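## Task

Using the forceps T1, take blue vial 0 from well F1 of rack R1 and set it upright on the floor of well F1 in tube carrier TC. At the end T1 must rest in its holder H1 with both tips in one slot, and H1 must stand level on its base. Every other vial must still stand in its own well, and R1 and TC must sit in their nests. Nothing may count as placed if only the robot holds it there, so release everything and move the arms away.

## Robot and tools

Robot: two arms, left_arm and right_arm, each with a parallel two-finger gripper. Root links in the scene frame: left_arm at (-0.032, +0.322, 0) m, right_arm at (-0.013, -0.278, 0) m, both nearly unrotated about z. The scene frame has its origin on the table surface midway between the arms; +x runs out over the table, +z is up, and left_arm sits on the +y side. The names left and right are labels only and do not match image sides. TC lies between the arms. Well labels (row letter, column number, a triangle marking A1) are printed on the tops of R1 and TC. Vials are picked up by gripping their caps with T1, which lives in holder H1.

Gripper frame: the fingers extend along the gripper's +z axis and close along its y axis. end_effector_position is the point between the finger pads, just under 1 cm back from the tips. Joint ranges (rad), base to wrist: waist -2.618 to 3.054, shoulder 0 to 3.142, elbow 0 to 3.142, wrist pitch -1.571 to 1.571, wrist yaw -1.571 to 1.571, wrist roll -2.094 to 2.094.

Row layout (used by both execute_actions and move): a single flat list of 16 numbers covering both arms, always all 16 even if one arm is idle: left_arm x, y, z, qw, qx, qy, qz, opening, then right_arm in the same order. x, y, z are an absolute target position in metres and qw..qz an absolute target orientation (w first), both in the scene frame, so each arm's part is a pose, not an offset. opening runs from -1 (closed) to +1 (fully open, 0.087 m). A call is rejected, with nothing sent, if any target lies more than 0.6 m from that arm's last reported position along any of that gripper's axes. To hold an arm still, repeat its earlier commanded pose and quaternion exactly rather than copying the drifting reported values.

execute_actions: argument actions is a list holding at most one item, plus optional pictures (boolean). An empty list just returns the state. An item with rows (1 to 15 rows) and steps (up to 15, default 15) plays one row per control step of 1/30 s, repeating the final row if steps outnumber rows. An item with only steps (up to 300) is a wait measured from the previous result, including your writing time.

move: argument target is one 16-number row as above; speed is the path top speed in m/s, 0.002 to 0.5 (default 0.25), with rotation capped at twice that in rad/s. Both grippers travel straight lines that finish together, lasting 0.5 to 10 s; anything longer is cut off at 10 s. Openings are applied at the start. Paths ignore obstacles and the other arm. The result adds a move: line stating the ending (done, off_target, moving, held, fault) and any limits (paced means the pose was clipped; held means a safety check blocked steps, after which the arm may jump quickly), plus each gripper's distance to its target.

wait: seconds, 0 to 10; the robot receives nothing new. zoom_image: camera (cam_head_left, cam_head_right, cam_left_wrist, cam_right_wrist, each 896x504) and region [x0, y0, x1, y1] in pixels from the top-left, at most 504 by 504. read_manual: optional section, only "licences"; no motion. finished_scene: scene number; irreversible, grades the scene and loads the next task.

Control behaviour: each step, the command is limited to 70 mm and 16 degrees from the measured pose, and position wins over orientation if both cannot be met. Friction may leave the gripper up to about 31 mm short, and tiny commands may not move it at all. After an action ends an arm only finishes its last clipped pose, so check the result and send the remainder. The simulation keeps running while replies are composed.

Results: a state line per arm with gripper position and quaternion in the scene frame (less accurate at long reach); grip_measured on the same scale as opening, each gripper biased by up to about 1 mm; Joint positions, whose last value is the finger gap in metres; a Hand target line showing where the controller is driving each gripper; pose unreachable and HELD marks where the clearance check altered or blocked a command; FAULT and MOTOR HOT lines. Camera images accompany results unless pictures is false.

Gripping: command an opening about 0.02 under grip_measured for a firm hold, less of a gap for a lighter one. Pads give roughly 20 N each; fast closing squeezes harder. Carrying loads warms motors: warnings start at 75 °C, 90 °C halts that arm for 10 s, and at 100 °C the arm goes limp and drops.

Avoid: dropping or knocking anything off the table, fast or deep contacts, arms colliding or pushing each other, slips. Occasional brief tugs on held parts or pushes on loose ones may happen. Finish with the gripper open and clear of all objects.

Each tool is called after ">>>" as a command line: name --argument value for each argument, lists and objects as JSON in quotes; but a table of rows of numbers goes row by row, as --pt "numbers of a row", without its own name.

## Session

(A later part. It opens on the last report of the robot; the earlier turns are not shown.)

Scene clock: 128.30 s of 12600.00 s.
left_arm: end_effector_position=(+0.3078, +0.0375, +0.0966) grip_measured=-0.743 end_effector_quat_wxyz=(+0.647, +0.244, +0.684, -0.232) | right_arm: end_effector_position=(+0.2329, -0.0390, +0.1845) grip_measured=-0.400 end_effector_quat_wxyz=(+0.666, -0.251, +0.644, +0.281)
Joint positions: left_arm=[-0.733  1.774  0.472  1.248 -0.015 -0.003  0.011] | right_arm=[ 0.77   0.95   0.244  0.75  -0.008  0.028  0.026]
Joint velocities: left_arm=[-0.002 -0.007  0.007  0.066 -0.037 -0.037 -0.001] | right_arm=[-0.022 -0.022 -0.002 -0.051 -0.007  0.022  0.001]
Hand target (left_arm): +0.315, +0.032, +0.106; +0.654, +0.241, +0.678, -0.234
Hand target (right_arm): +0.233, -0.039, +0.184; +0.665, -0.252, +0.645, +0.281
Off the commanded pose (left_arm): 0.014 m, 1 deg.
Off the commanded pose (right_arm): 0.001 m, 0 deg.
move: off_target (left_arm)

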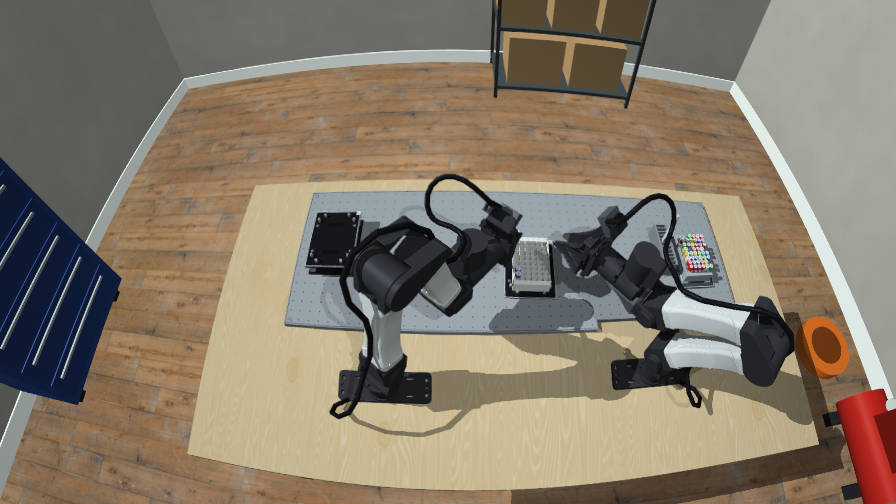

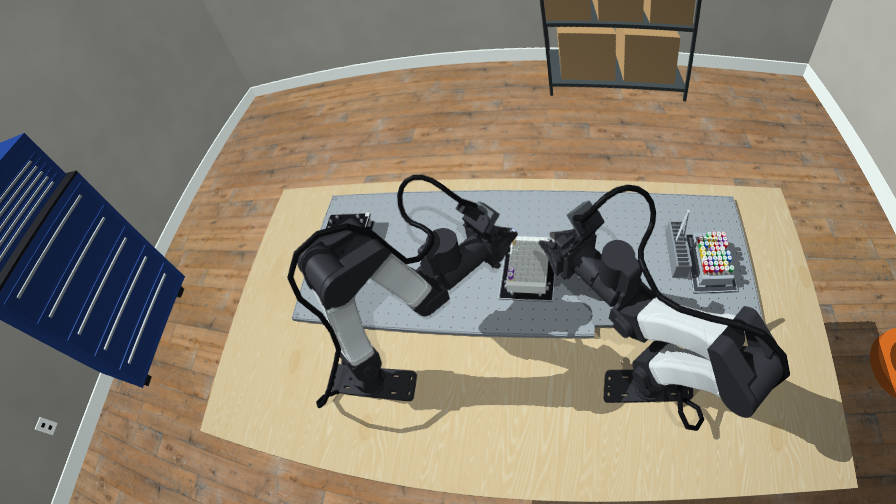

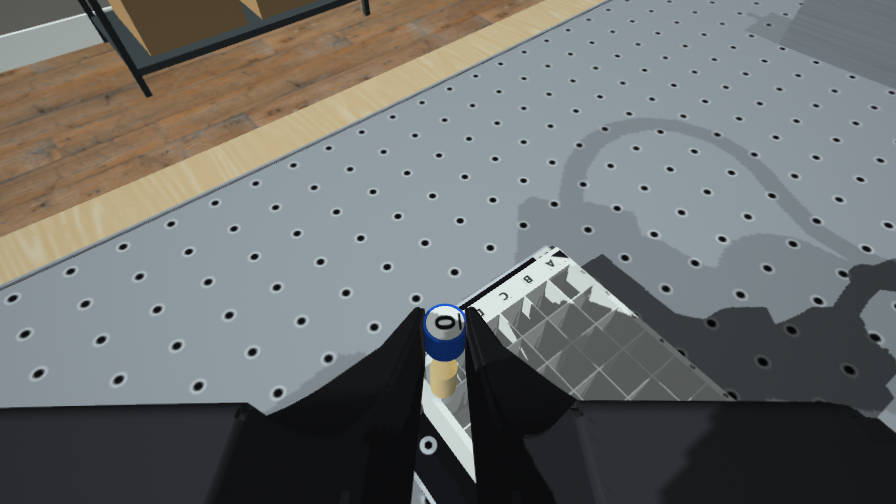

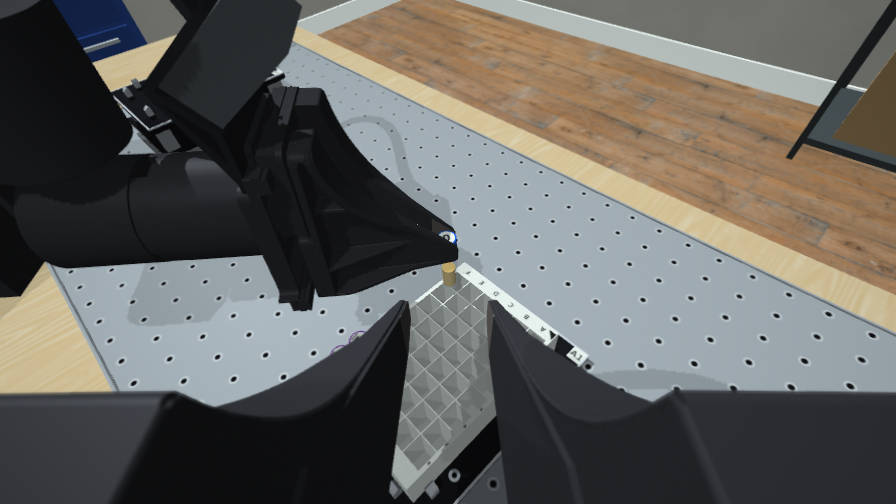

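>>> move --target '[0.3208,0.0265,0.126,0.676,0.2346,0.655,-0.242,-0.762,0.2328,-0.039,0.1839,0.665,-0.252,0.645,0.281,-0.4]' --speed 0.015

Scene clock: 132.27 s of 12600.00 s.
left_arm: end_effector_position=(+0.3128, +0.0333, +0.1059) grip_measured=-0.743 end_effector_quat_wxyz=(+0.656, +0.241, +0.676, -0.235) | right_arm: end_effector_position=(+0.2329, -0.0390, +0.1845) grip_measured=-0.400 end_effector_quat_wxyz=(+0.666, -0.251, +0.644, +0.281)
Joint positions: left_arm=[-0.733  1.774  0.496  1.249 -0.015 -0.003  0.011] | right_arm=[ 0.77   0.95   0.244  0.75  -0.008  0.028  0.026]
Joint velocities: left_arm=[-0.002  0.007  0.022 -0.007 -0.022 -0.007 -0.001] | right_arm=[-0.022 -0.007 -0.022  0.007  0.037 -0.066 -0.001]
Hand target (left_arm): +0.320, +0.027, +0.126; +0.676, +0.234, +0.655, -0.242
Hand target (right_arm): +0.233, -0.039, +0.184; +0.665, -0.252, +0.645, +0.281
Off the commanded pose (left_arm): 0.023 m, 3 deg.
Off the commanded pose (right_arm): 0.001 m, 0 deg.
move: off_target (left_arm)

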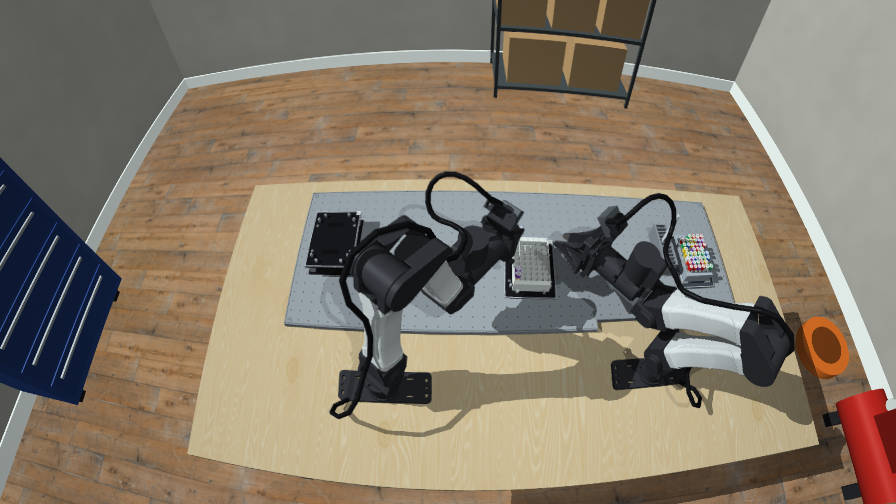

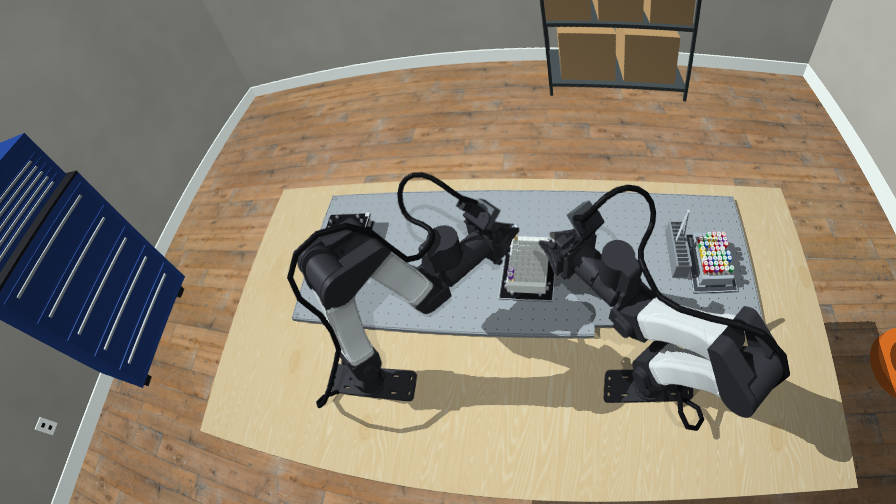

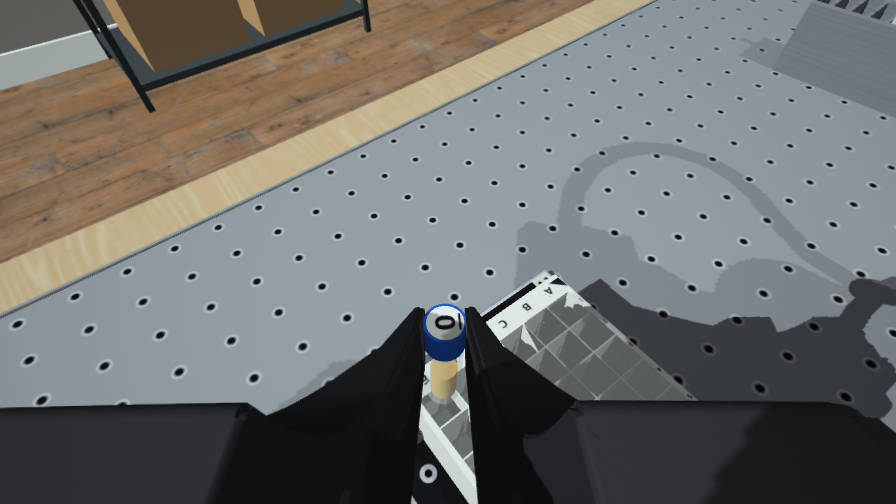

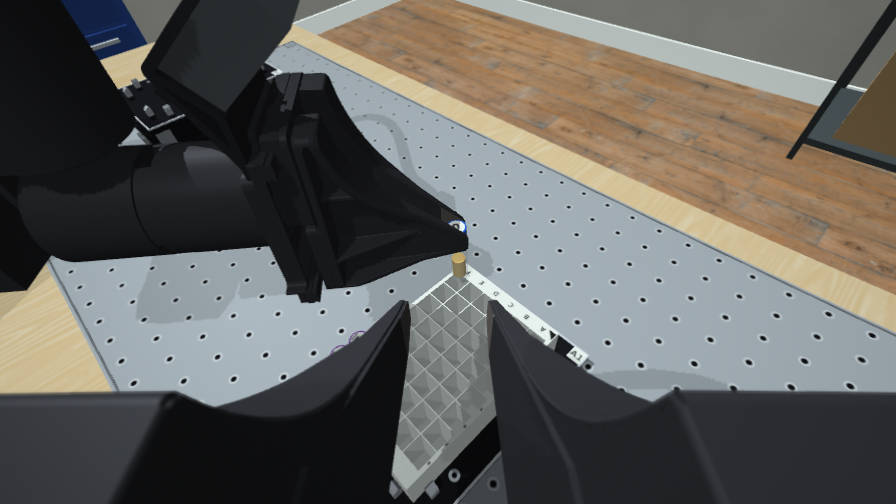

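>>> move --target '[0.311,0.0348,0.0947,0.640,0.2465,0.691,-0.229,-0.762,0.2328,-0.039,0.1839,0.665,-0.252,0.645,0.281,-0.4]' --speed 0.008

>>> zoom_image --camera "cam_right_wrist" --region '[400,190,520,320]'

>>> zoom_image --camera "cam_left_wrist" --region '[380,300,520,460]'

Scene clock: 136.67 s of 12600.00 s.
left_arm: end_effector_position=(+0.3113, +0.0345, +0.0969) grip_measured=-0.743 end_effector_quat_wxyz=(+0.644, +0.245, +0.687, -0.231) | right_arm: end_effector_position=(+0.2329, -0.0390, +0.1845) grip_measured=-0.400 end_effector_quat_wxyz=(+0.666, -0.251, +0.644, +0.281)
Joint positions: left_arm=[-0.733  1.774  0.496  1.213 -0.015 -0.003  0.011] | right_arm=[ 0.77   0.95   0.244  0.75  -0.008  0.028  0.026]
Joint velocities: left_arm=[-0.007  0.002  0.007  0.037 -0.095  0.037  0.   ] | right_arm=[ 0.002 -0.002 -0.007 -0.022 -0.022  0.066  0.   ]
Hand target (left_arm): +0.311, +0.035, +0.095; +0.640, +0.247, +0.691, -0.229
Hand target (right_arm): +0.233, -0.039, +0.184; +0.665, -0.252, +0.645, +0.281
Off the commanded pose (left_arm): 0.002 m, 1 deg.
Off the commanded pose (right_arm): 0.001 m, 0 deg.
move: done

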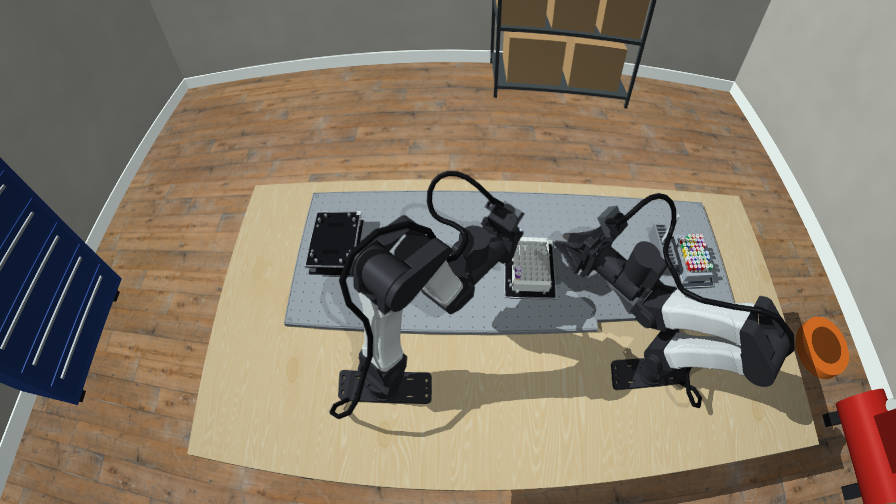

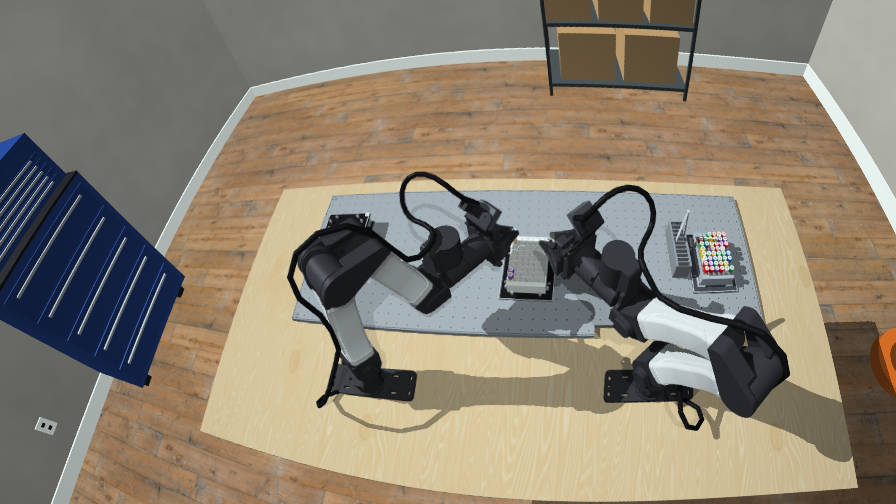

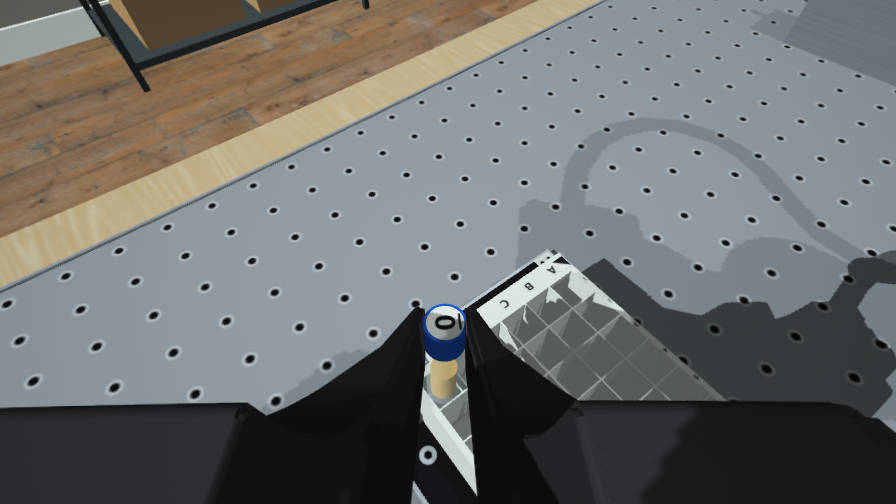

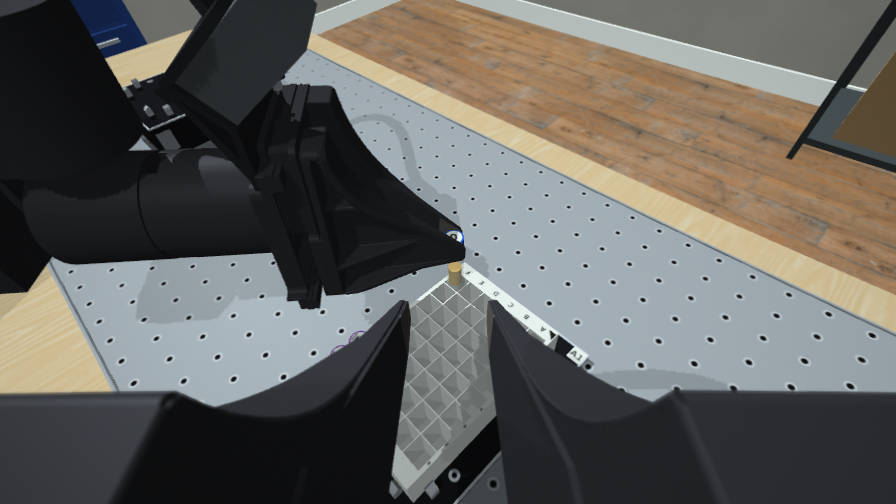

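Region (400, 190, 520, 320) of cam_right_wrist's 896x504 image, scaled by 3.877, with more detail than that image has; it fills the left 465 columns of this view, and the rest is white.

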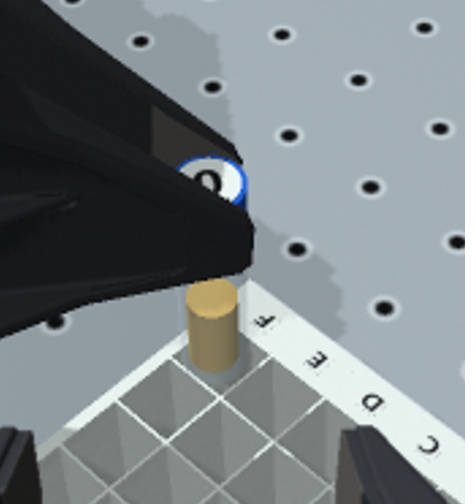

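Region (380, 300, 520, 460) of cam_left_wrist's 896x504 image, scaled by 3.150, with more detail than that image has; it fills the left 441 columns of this view, and the rest is white.

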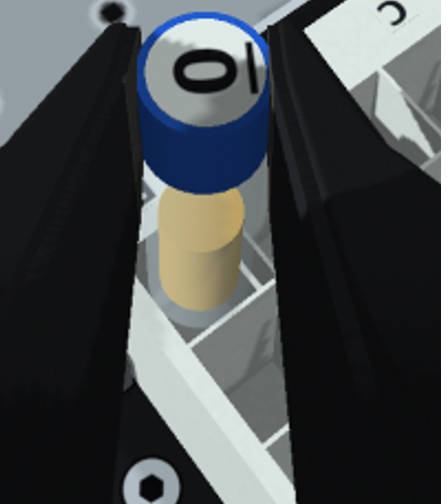

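>>> move --target '[0.313,0.0335,0.088,0.651,0.243,0.681,-0.233,-0.762,0.2328,-0.039,0.1839,0.665,-0.252,0.645,0.281,-0.4]' --speed 0.006

>>> zoom_image --camera "cam_right_wrist" --region '[400,190,520,320]'

>>> zoom_image --camera "cam_left_wrist" --region '[380,300,520,460]'

Scene clock: 139.77 s of 12600.00 s.
left_arm: end_effector_position=(+0.3133, +0.0329, +0.0874) grip_measured=-0.743 end_effector_quat_wxyz=(+0.646, +0.244, +0.685, -0.232) | right_arm: end_effector_position=(+0.2329, -0.0390, +0.1845) grip_measured=-0.400 end_effector_quat_wxyz=(+0.666, -0.251, +0.644, +0.281)
Joint positions: left_arm=[-0.733  1.836  0.496  1.281 -0.015 -0.003  0.011] | right_arm=[ 0.77   0.95   0.244  0.75  -0.008  0.028  0.026]
Joint velocities: left_arm=[-0.002  0.002  0.002 -0.007  0.007 -0.037 -0.   ] | right_arm=[-0.012 -0.012  0.012 -0.095  0.037 -0.11  -0.   ]
Hand target (left_arm): +0.313, +0.033, +0.088; +0.650, +0.243, +0.681, -0.233
Hand target (right_arm): +0.233, -0.039, +0.184; +0.665, -0.252, +0.645, +0.281
Off the commanded pose (left_arm): 0.001 m, 1 deg.
Off the commanded pose (right_arm): 0.001 m, 0 deg.
move: done

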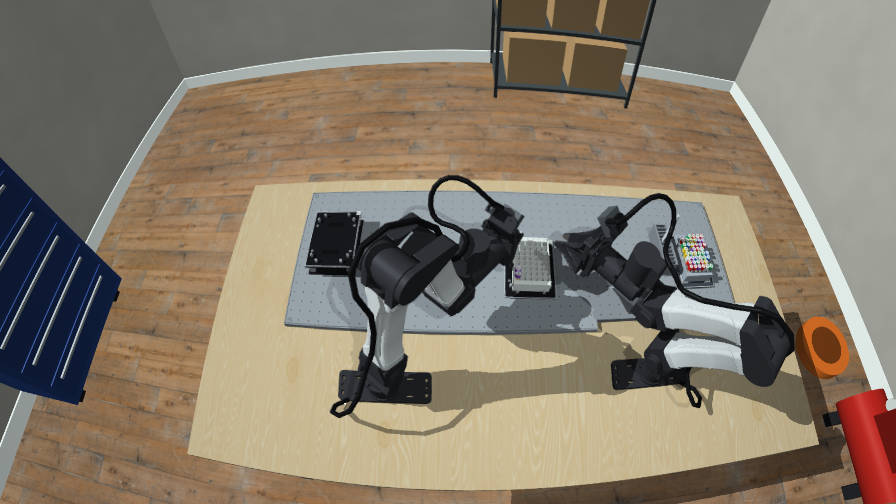

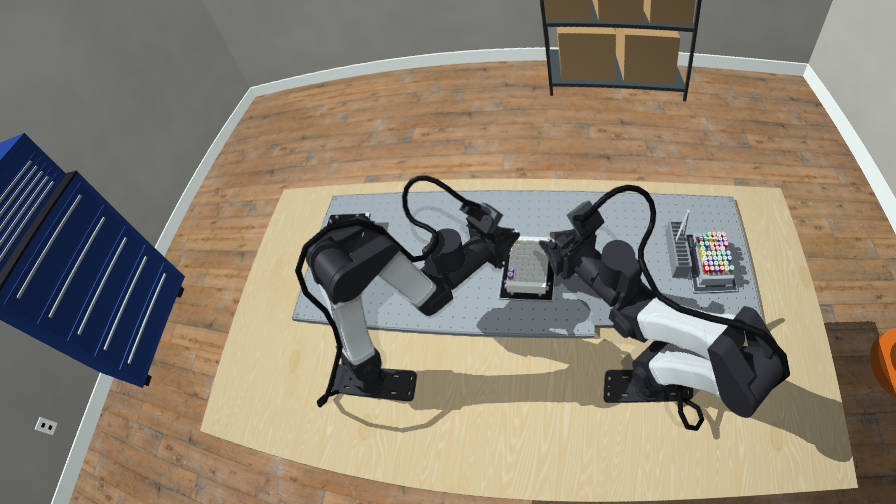

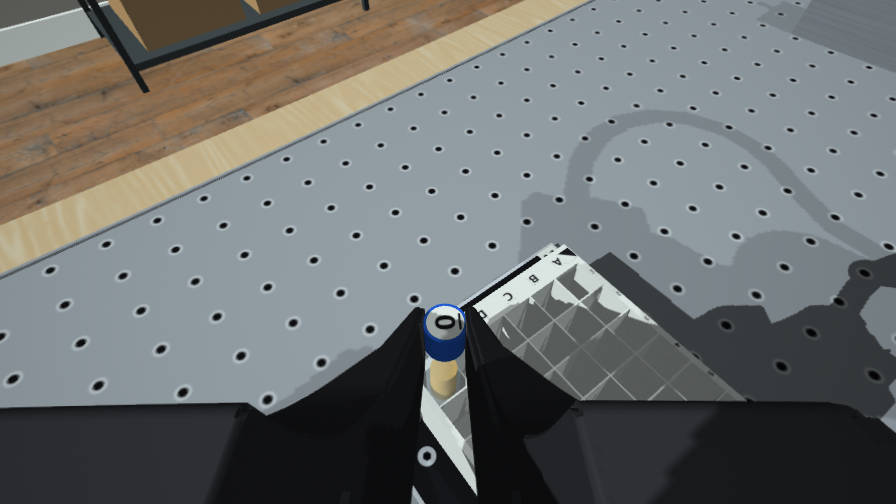

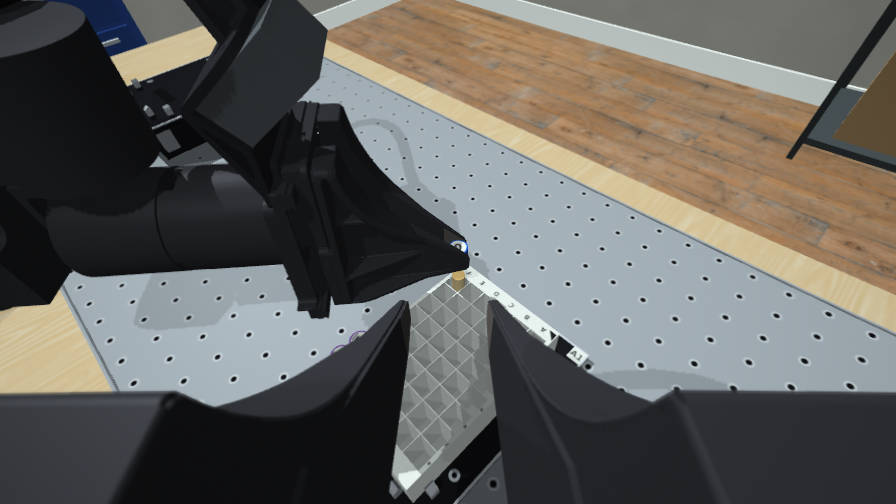

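Region (400, 190, 520, 320) of cam_right_wrist's 896x504 image, scaled by 3.877, with more detail than that image has; it fills the left 465 columns of this view, and the rest is white.

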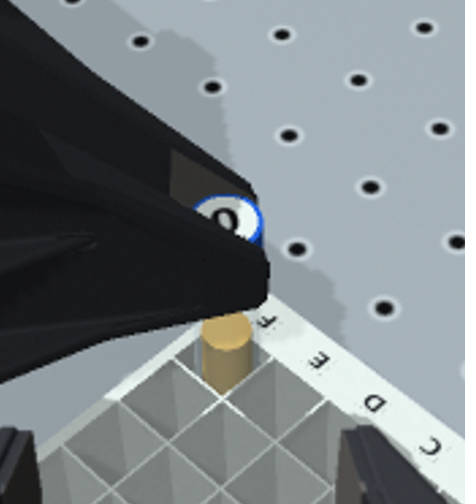

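Region (380, 300, 520, 460) of cam_left_wrist's 896x504 image, scaled by 3.150, with more detail than that image has; it fills the left 441 columns of this view, and the rest is white.

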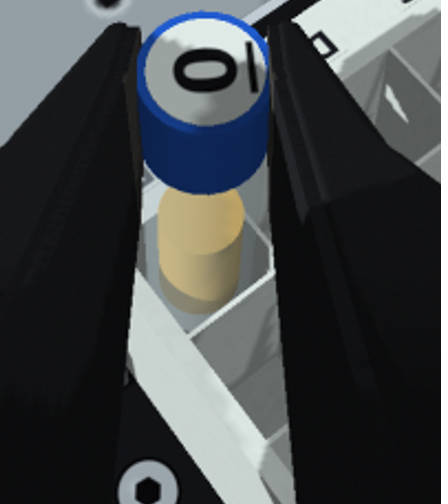

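In. Descend mostly via shoulder with a looser grip.

>>> move --target '[0.3125,0.0336,0.072,0.640,0.2465,0.691,-0.229,-0.75,0.2328,-0.039,0.1839,0.665,-0.252,0.645,0.281,-0.4]' --speed 0.008

>>> move --target '[0.3125,0.0336,0.075,0.640,0.2465,0.691,-0.229,-0.5,0.2328,-0.039,0.1839,0.665,-0.252,0.645,0.281,-0.4]' --speed 0.01

>>> move --target '[0.31,0.036,0.14,0.653,0.241,0.678,-0.234,-0.5,0.2328,-0.039,0.1839,0.665,-0.252,0.645,0.281,-0.4]' --speed 0.06

>>> move --target '[0.3,0.2,0.2,0.68,0.12,0.71,-0.115,-0.5,0.2,-0.1,0.22,0.665,-0.252,0.645,0.281,-0.4]' --speed 0.15

>>> zoom_image --camera "cam_head_right" --region '[470,210,760,310]'

Scene clock: 143.30 s of 12600.00 s.
left_arm: end_effector_position=(+0.3130, +0.0331, +0.0724) grip_measured=-0.743 end_effector_quat_wxyz=(+0.637, +0.247, +0.694, -0.228) | right_arm: end_effector_position=(+0.2329, -0.0390, +0.1845) grip_measured=-0.400 end_effector_quat_wxyz=(+0.666, -0.251, +0.644, +0.281)
Joint positions: left_arm=[-0.733  1.881  0.496  1.3   -0.015 -0.003  0.011] | right_arm=[ 0.77   0.95   0.244  0.75  -0.008  0.028  0.026]
Joint velocities: left_arm=[-0.002  0.007  0.002  0.037 -0.007 -0.037  0.   ] | right_arm=[-0.012 -0.002 -0.027 -0.007 -0.022 -0.066 -0.   ]
Hand target (left_arm): +0.313, +0.034, +0.072; +0.640, +0.247, +0.691, -0.229
Hand target (right_arm): +0.233, -0.039, +0.184; +0.665, -0.252, +0.645, +0.281
Off the commanded pose (left_arm): 0.001 m, 1 deg.
Off the commanded pose (right_arm): 0.001 m, 0 deg.
move: done

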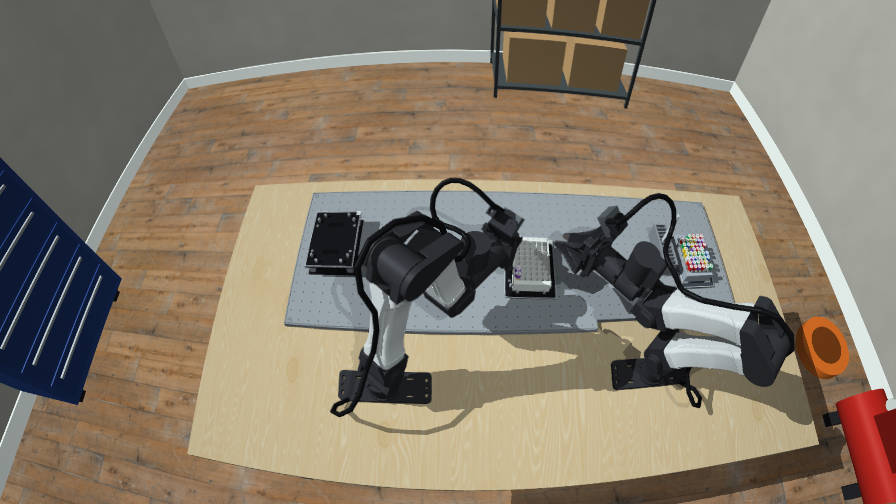

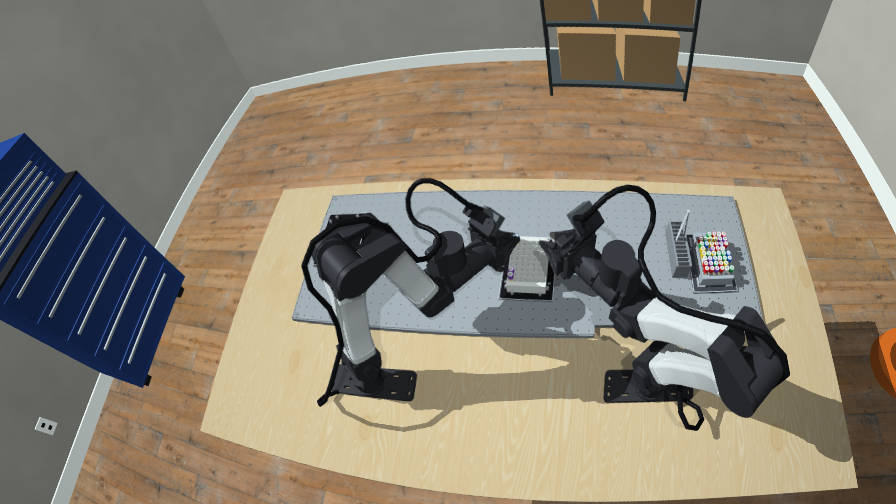

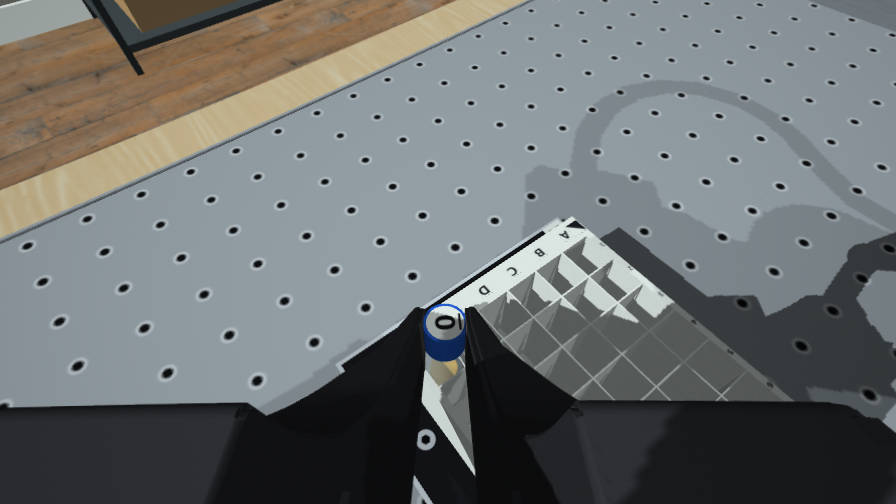

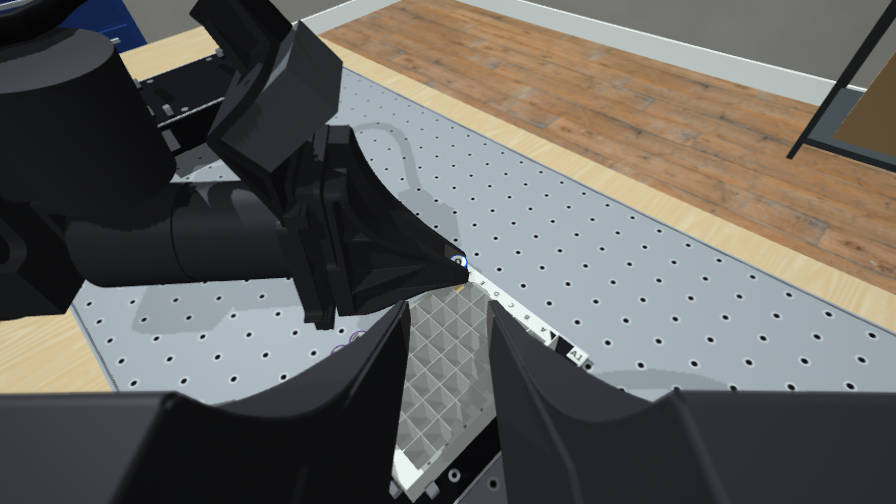

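Scene clock: 144.00 s of 12600.00 s.
left_arm: end_effector_position=(+0.3130, +0.0331, +0.0724) grip_measured=-0.500 end_effector_quat_wxyz=(+0.637, +0.247, +0.694, -0.228) | right_arm: end_effector_position=(+0.2329, -0.0390, +0.1845) grip_measured=-0.400 end_effector_quat_wxyz=(+0.666, -0.251, +0.644, +0.281)
Joint positions: left_arm=[-0.733  1.881  0.496  1.3   -0.015 -0.003  0.022] | right_arm=[ 0.77   0.95   0.244  0.75  -0.008  0.028  0.026]
Joint velocities: left_arm=[-0.007  0.017 -0.002  0.066 -0.051 -0.022 -0.   ] | right_arm=[-0.022 -0.002 -0.012 -0.037  0.022  0.022 -0.   ]
Hand target (left_arm): +0.313, +0.034, +0.075; +0.640, +0.246, +0.691, -0.229
Hand target (right_arm): +0.233, -0.039, +0.184; +0.665, -0.252, +0.645, +0.281
Off the commanded pose (left_arm): 0.003 m, 1 deg.
Off the commanded pose (right_arm): 0.001 m, 0 deg.
move: done

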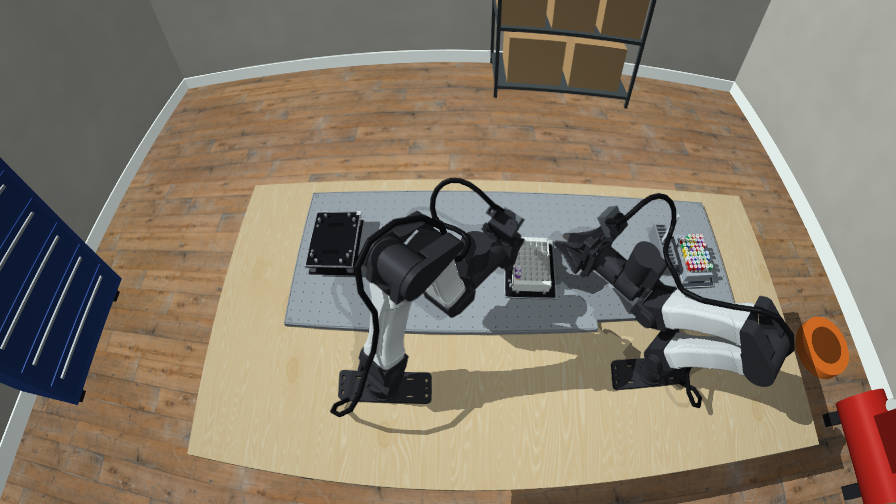

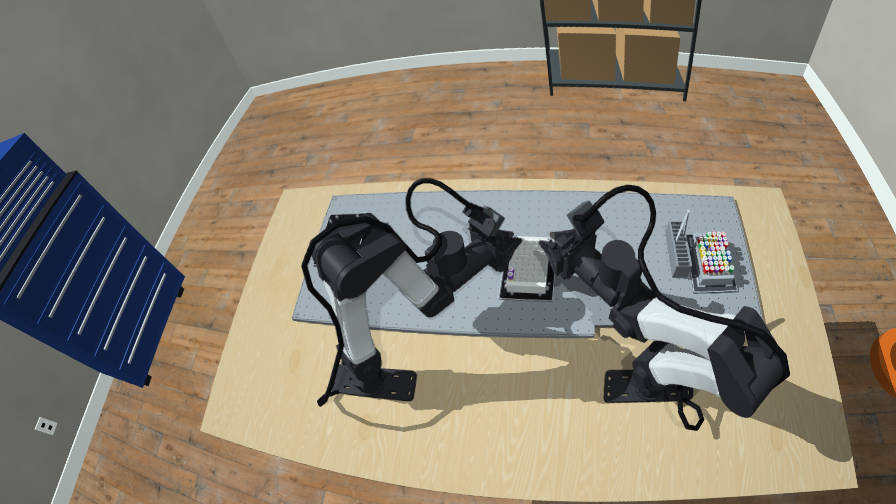

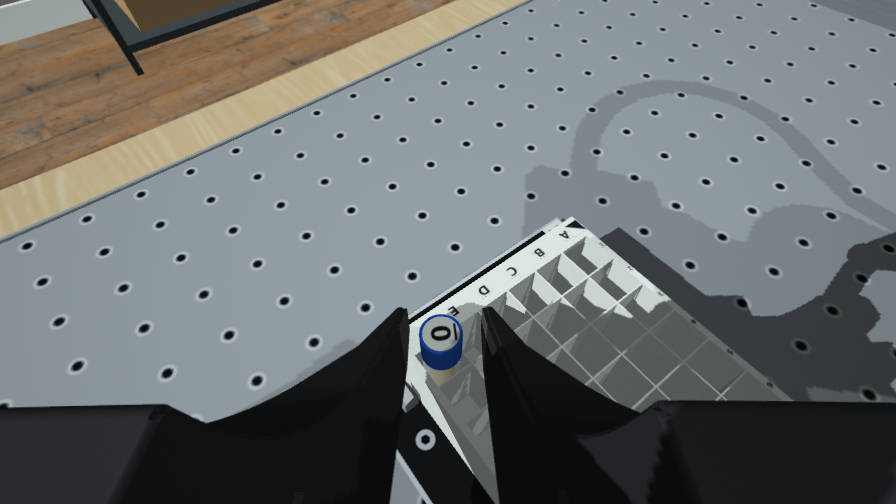

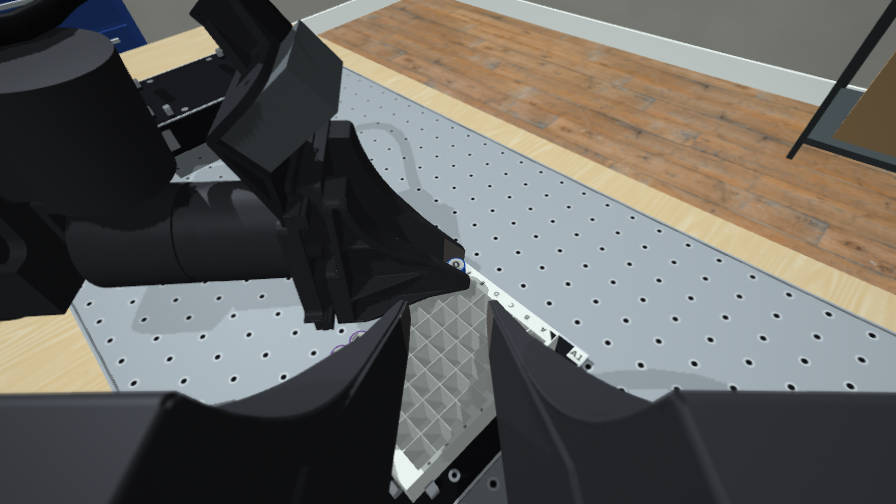

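Scene clock: 145.67 s of 12600.00 s.
left_arm: end_effector_position=(+0.3038, +0.0409, +0.1207) grip_measured=-0.500 end_effector_quat_wxyz=(+0.638, +0.247, +0.693, -0.228) | right_arm: end_effector_position=(+0.2329, -0.0390, +0.1845) grip_measured=-0.400 end_effector_quat_wxyz=(+0.666, -0.251, +0.644, +0.281)
Joint positions: left_arm=[-0.733  1.616  0.496  1.037 -0.015 -0.003  0.022] | right_arm=[ 0.77   0.95   0.244  0.75  -0.008  0.028  0.026]
Joint velocities: left_arm=[ 0.007 -0.007 -0.007 -0.066 -0.037 -0.007  0.   ] | right_arm=[-0.007 -0.007  0.002 -0.037  0.022  0.066 -0.   ]
Hand target (left_arm): +0.309, +0.037, +0.140; +0.653, +0.241, +0.679, -0.234
Hand target (right_arm): +0.233, -0.039, +0.184; +0.665, -0.252, +0.645, +0.281
Off the commanded pose (left_arm): 0.021 m, 3 deg.
Off the commanded pose (right_arm): 0.001 m, 0 deg.
move: off_target (left_arm)

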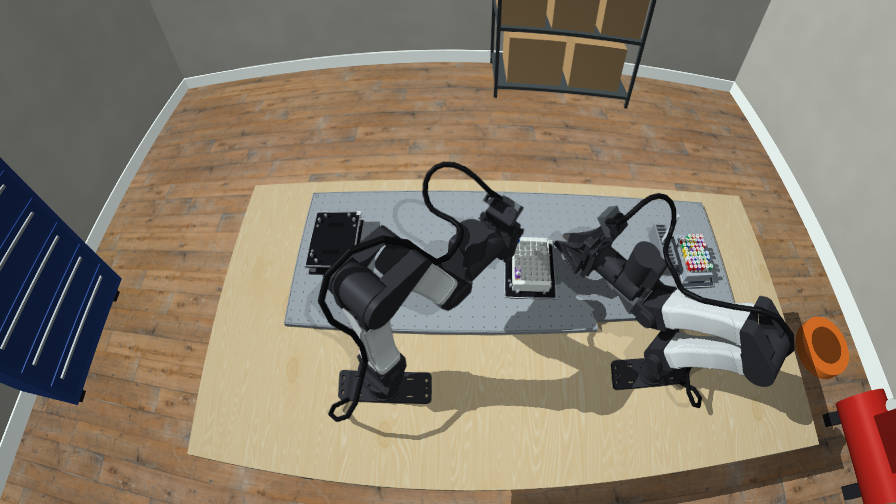

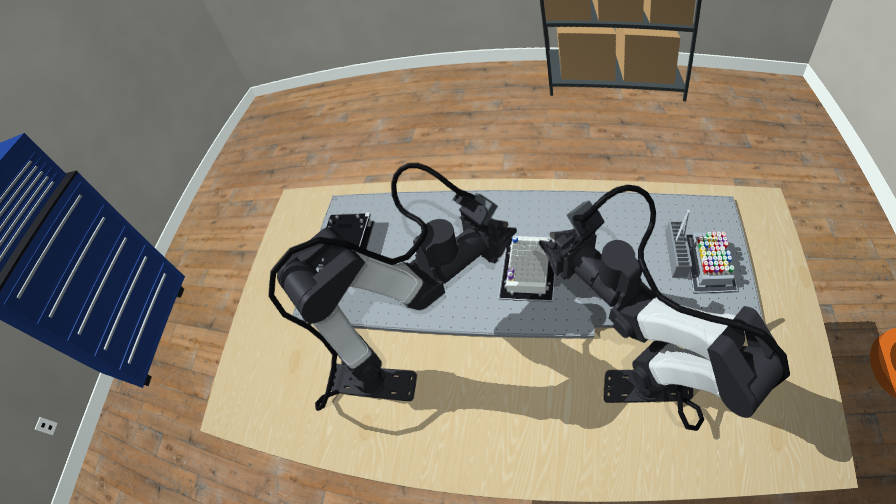

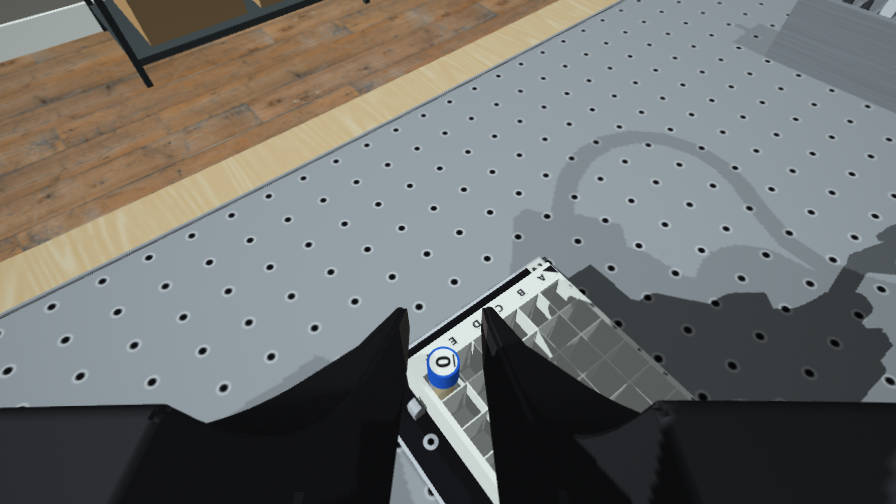

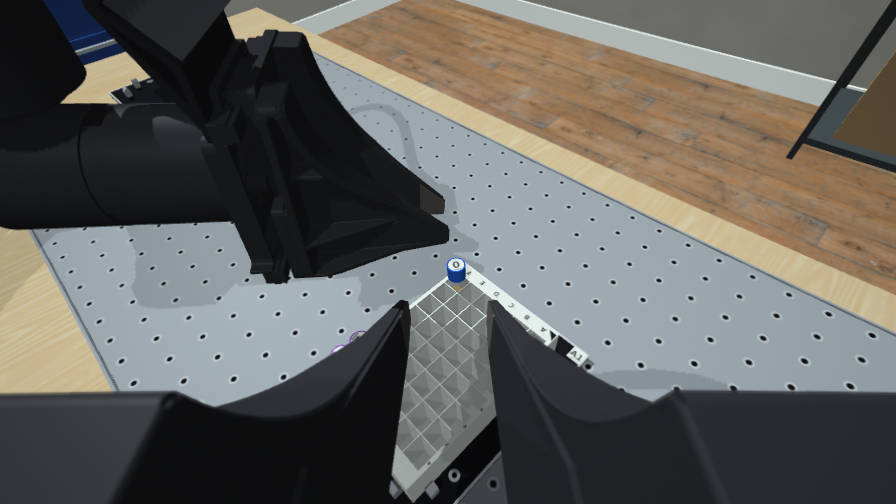

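Scene clock: 147.53 s of 12600.00 s.
left_arm: end_effector_position=(+0.3004, +0.1978, +0.1963) grip_measured=-0.500 end_effector_quat_wxyz=(+0.677, +0.122, +0.717, -0.115) | right_arm: end_effector_position=(+0.2010, -0.0996, +0.2040) grip_measured=-0.400 end_effector_quat_wxyz=(+0.655, -0.256, +0.656, +0.275)
Joint positions: left_arm=[-0.406  0.958  0.407  0.494 -0.038 -0.003  0.022] | right_arm=[ 0.563  0.421  0.268  0.162 -0.215  0.028  0.026]
Joint velocities: left_arm=[-0.002 -0.012  0.027 -0.066  0.007  0.022  0.   ] | right_arm=[ 0.007 -0.002  0.012 -0.095 -0.081 -0.007 -0.001]
Hand target (left_arm): +0.299, +0.201, +0.199; +0.681, +0.121, +0.713, -0.115
Hand target (right_arm): +0.200, -0.101, +0.219; +0.665, -0.254, +0.644, +0.279
Off the commanded pose (left_arm): 0.004 m, 1 deg.
Off the commanded pose (right_arm): 0.016 m, 2 deg.
move: off_target (right_arm)

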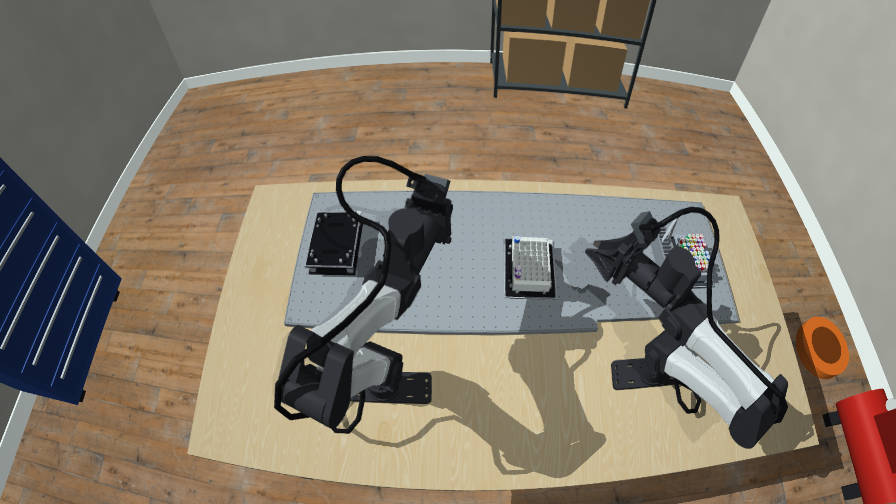

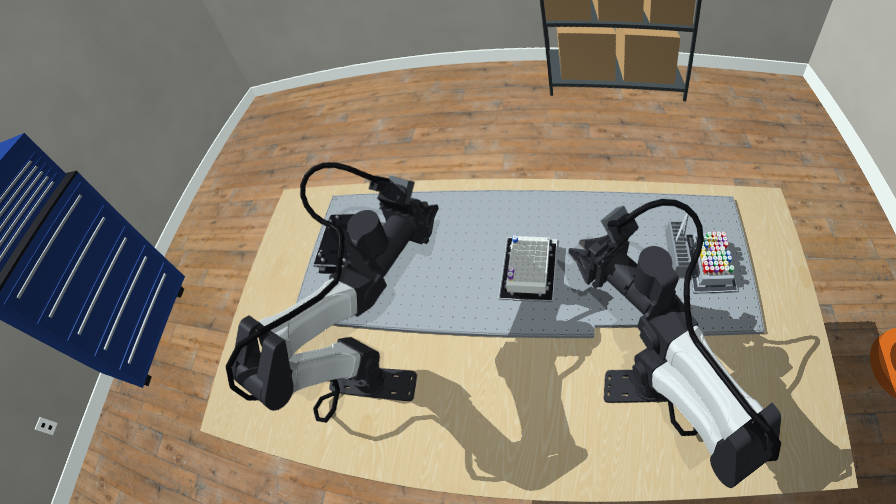

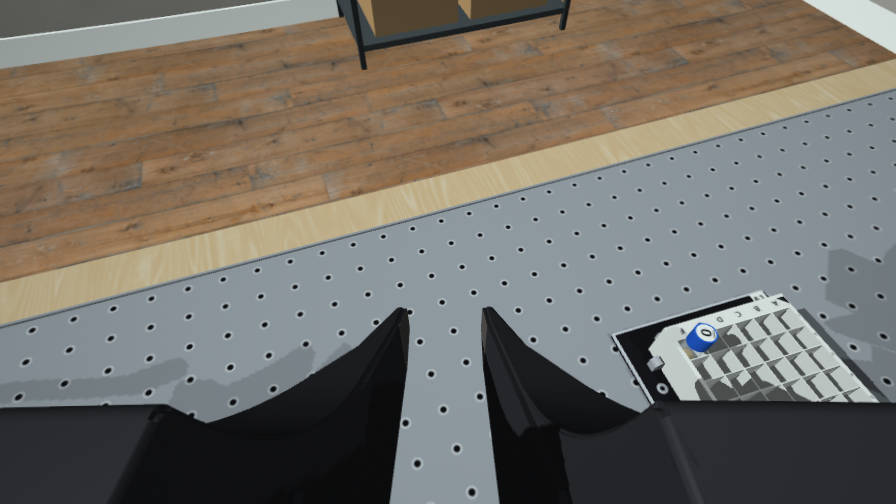

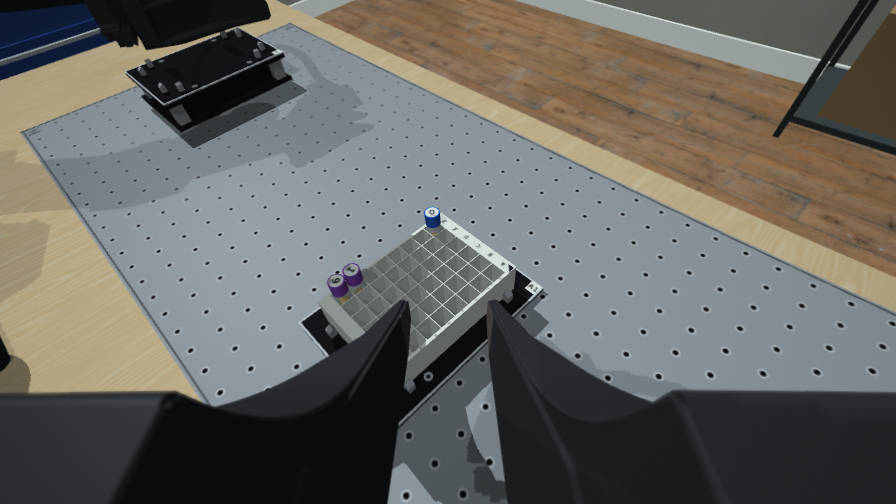

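Region (470, 210, 760, 310) of cam_head_right's 896x504 image, scaled by 1.738, with more detail than that image has; it fills the top 174 rows of this view, and the rest is white.

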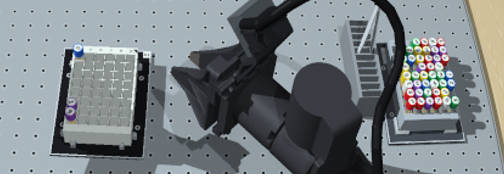

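>>> finished_scene --scene 2

The scene is finished: the task was done.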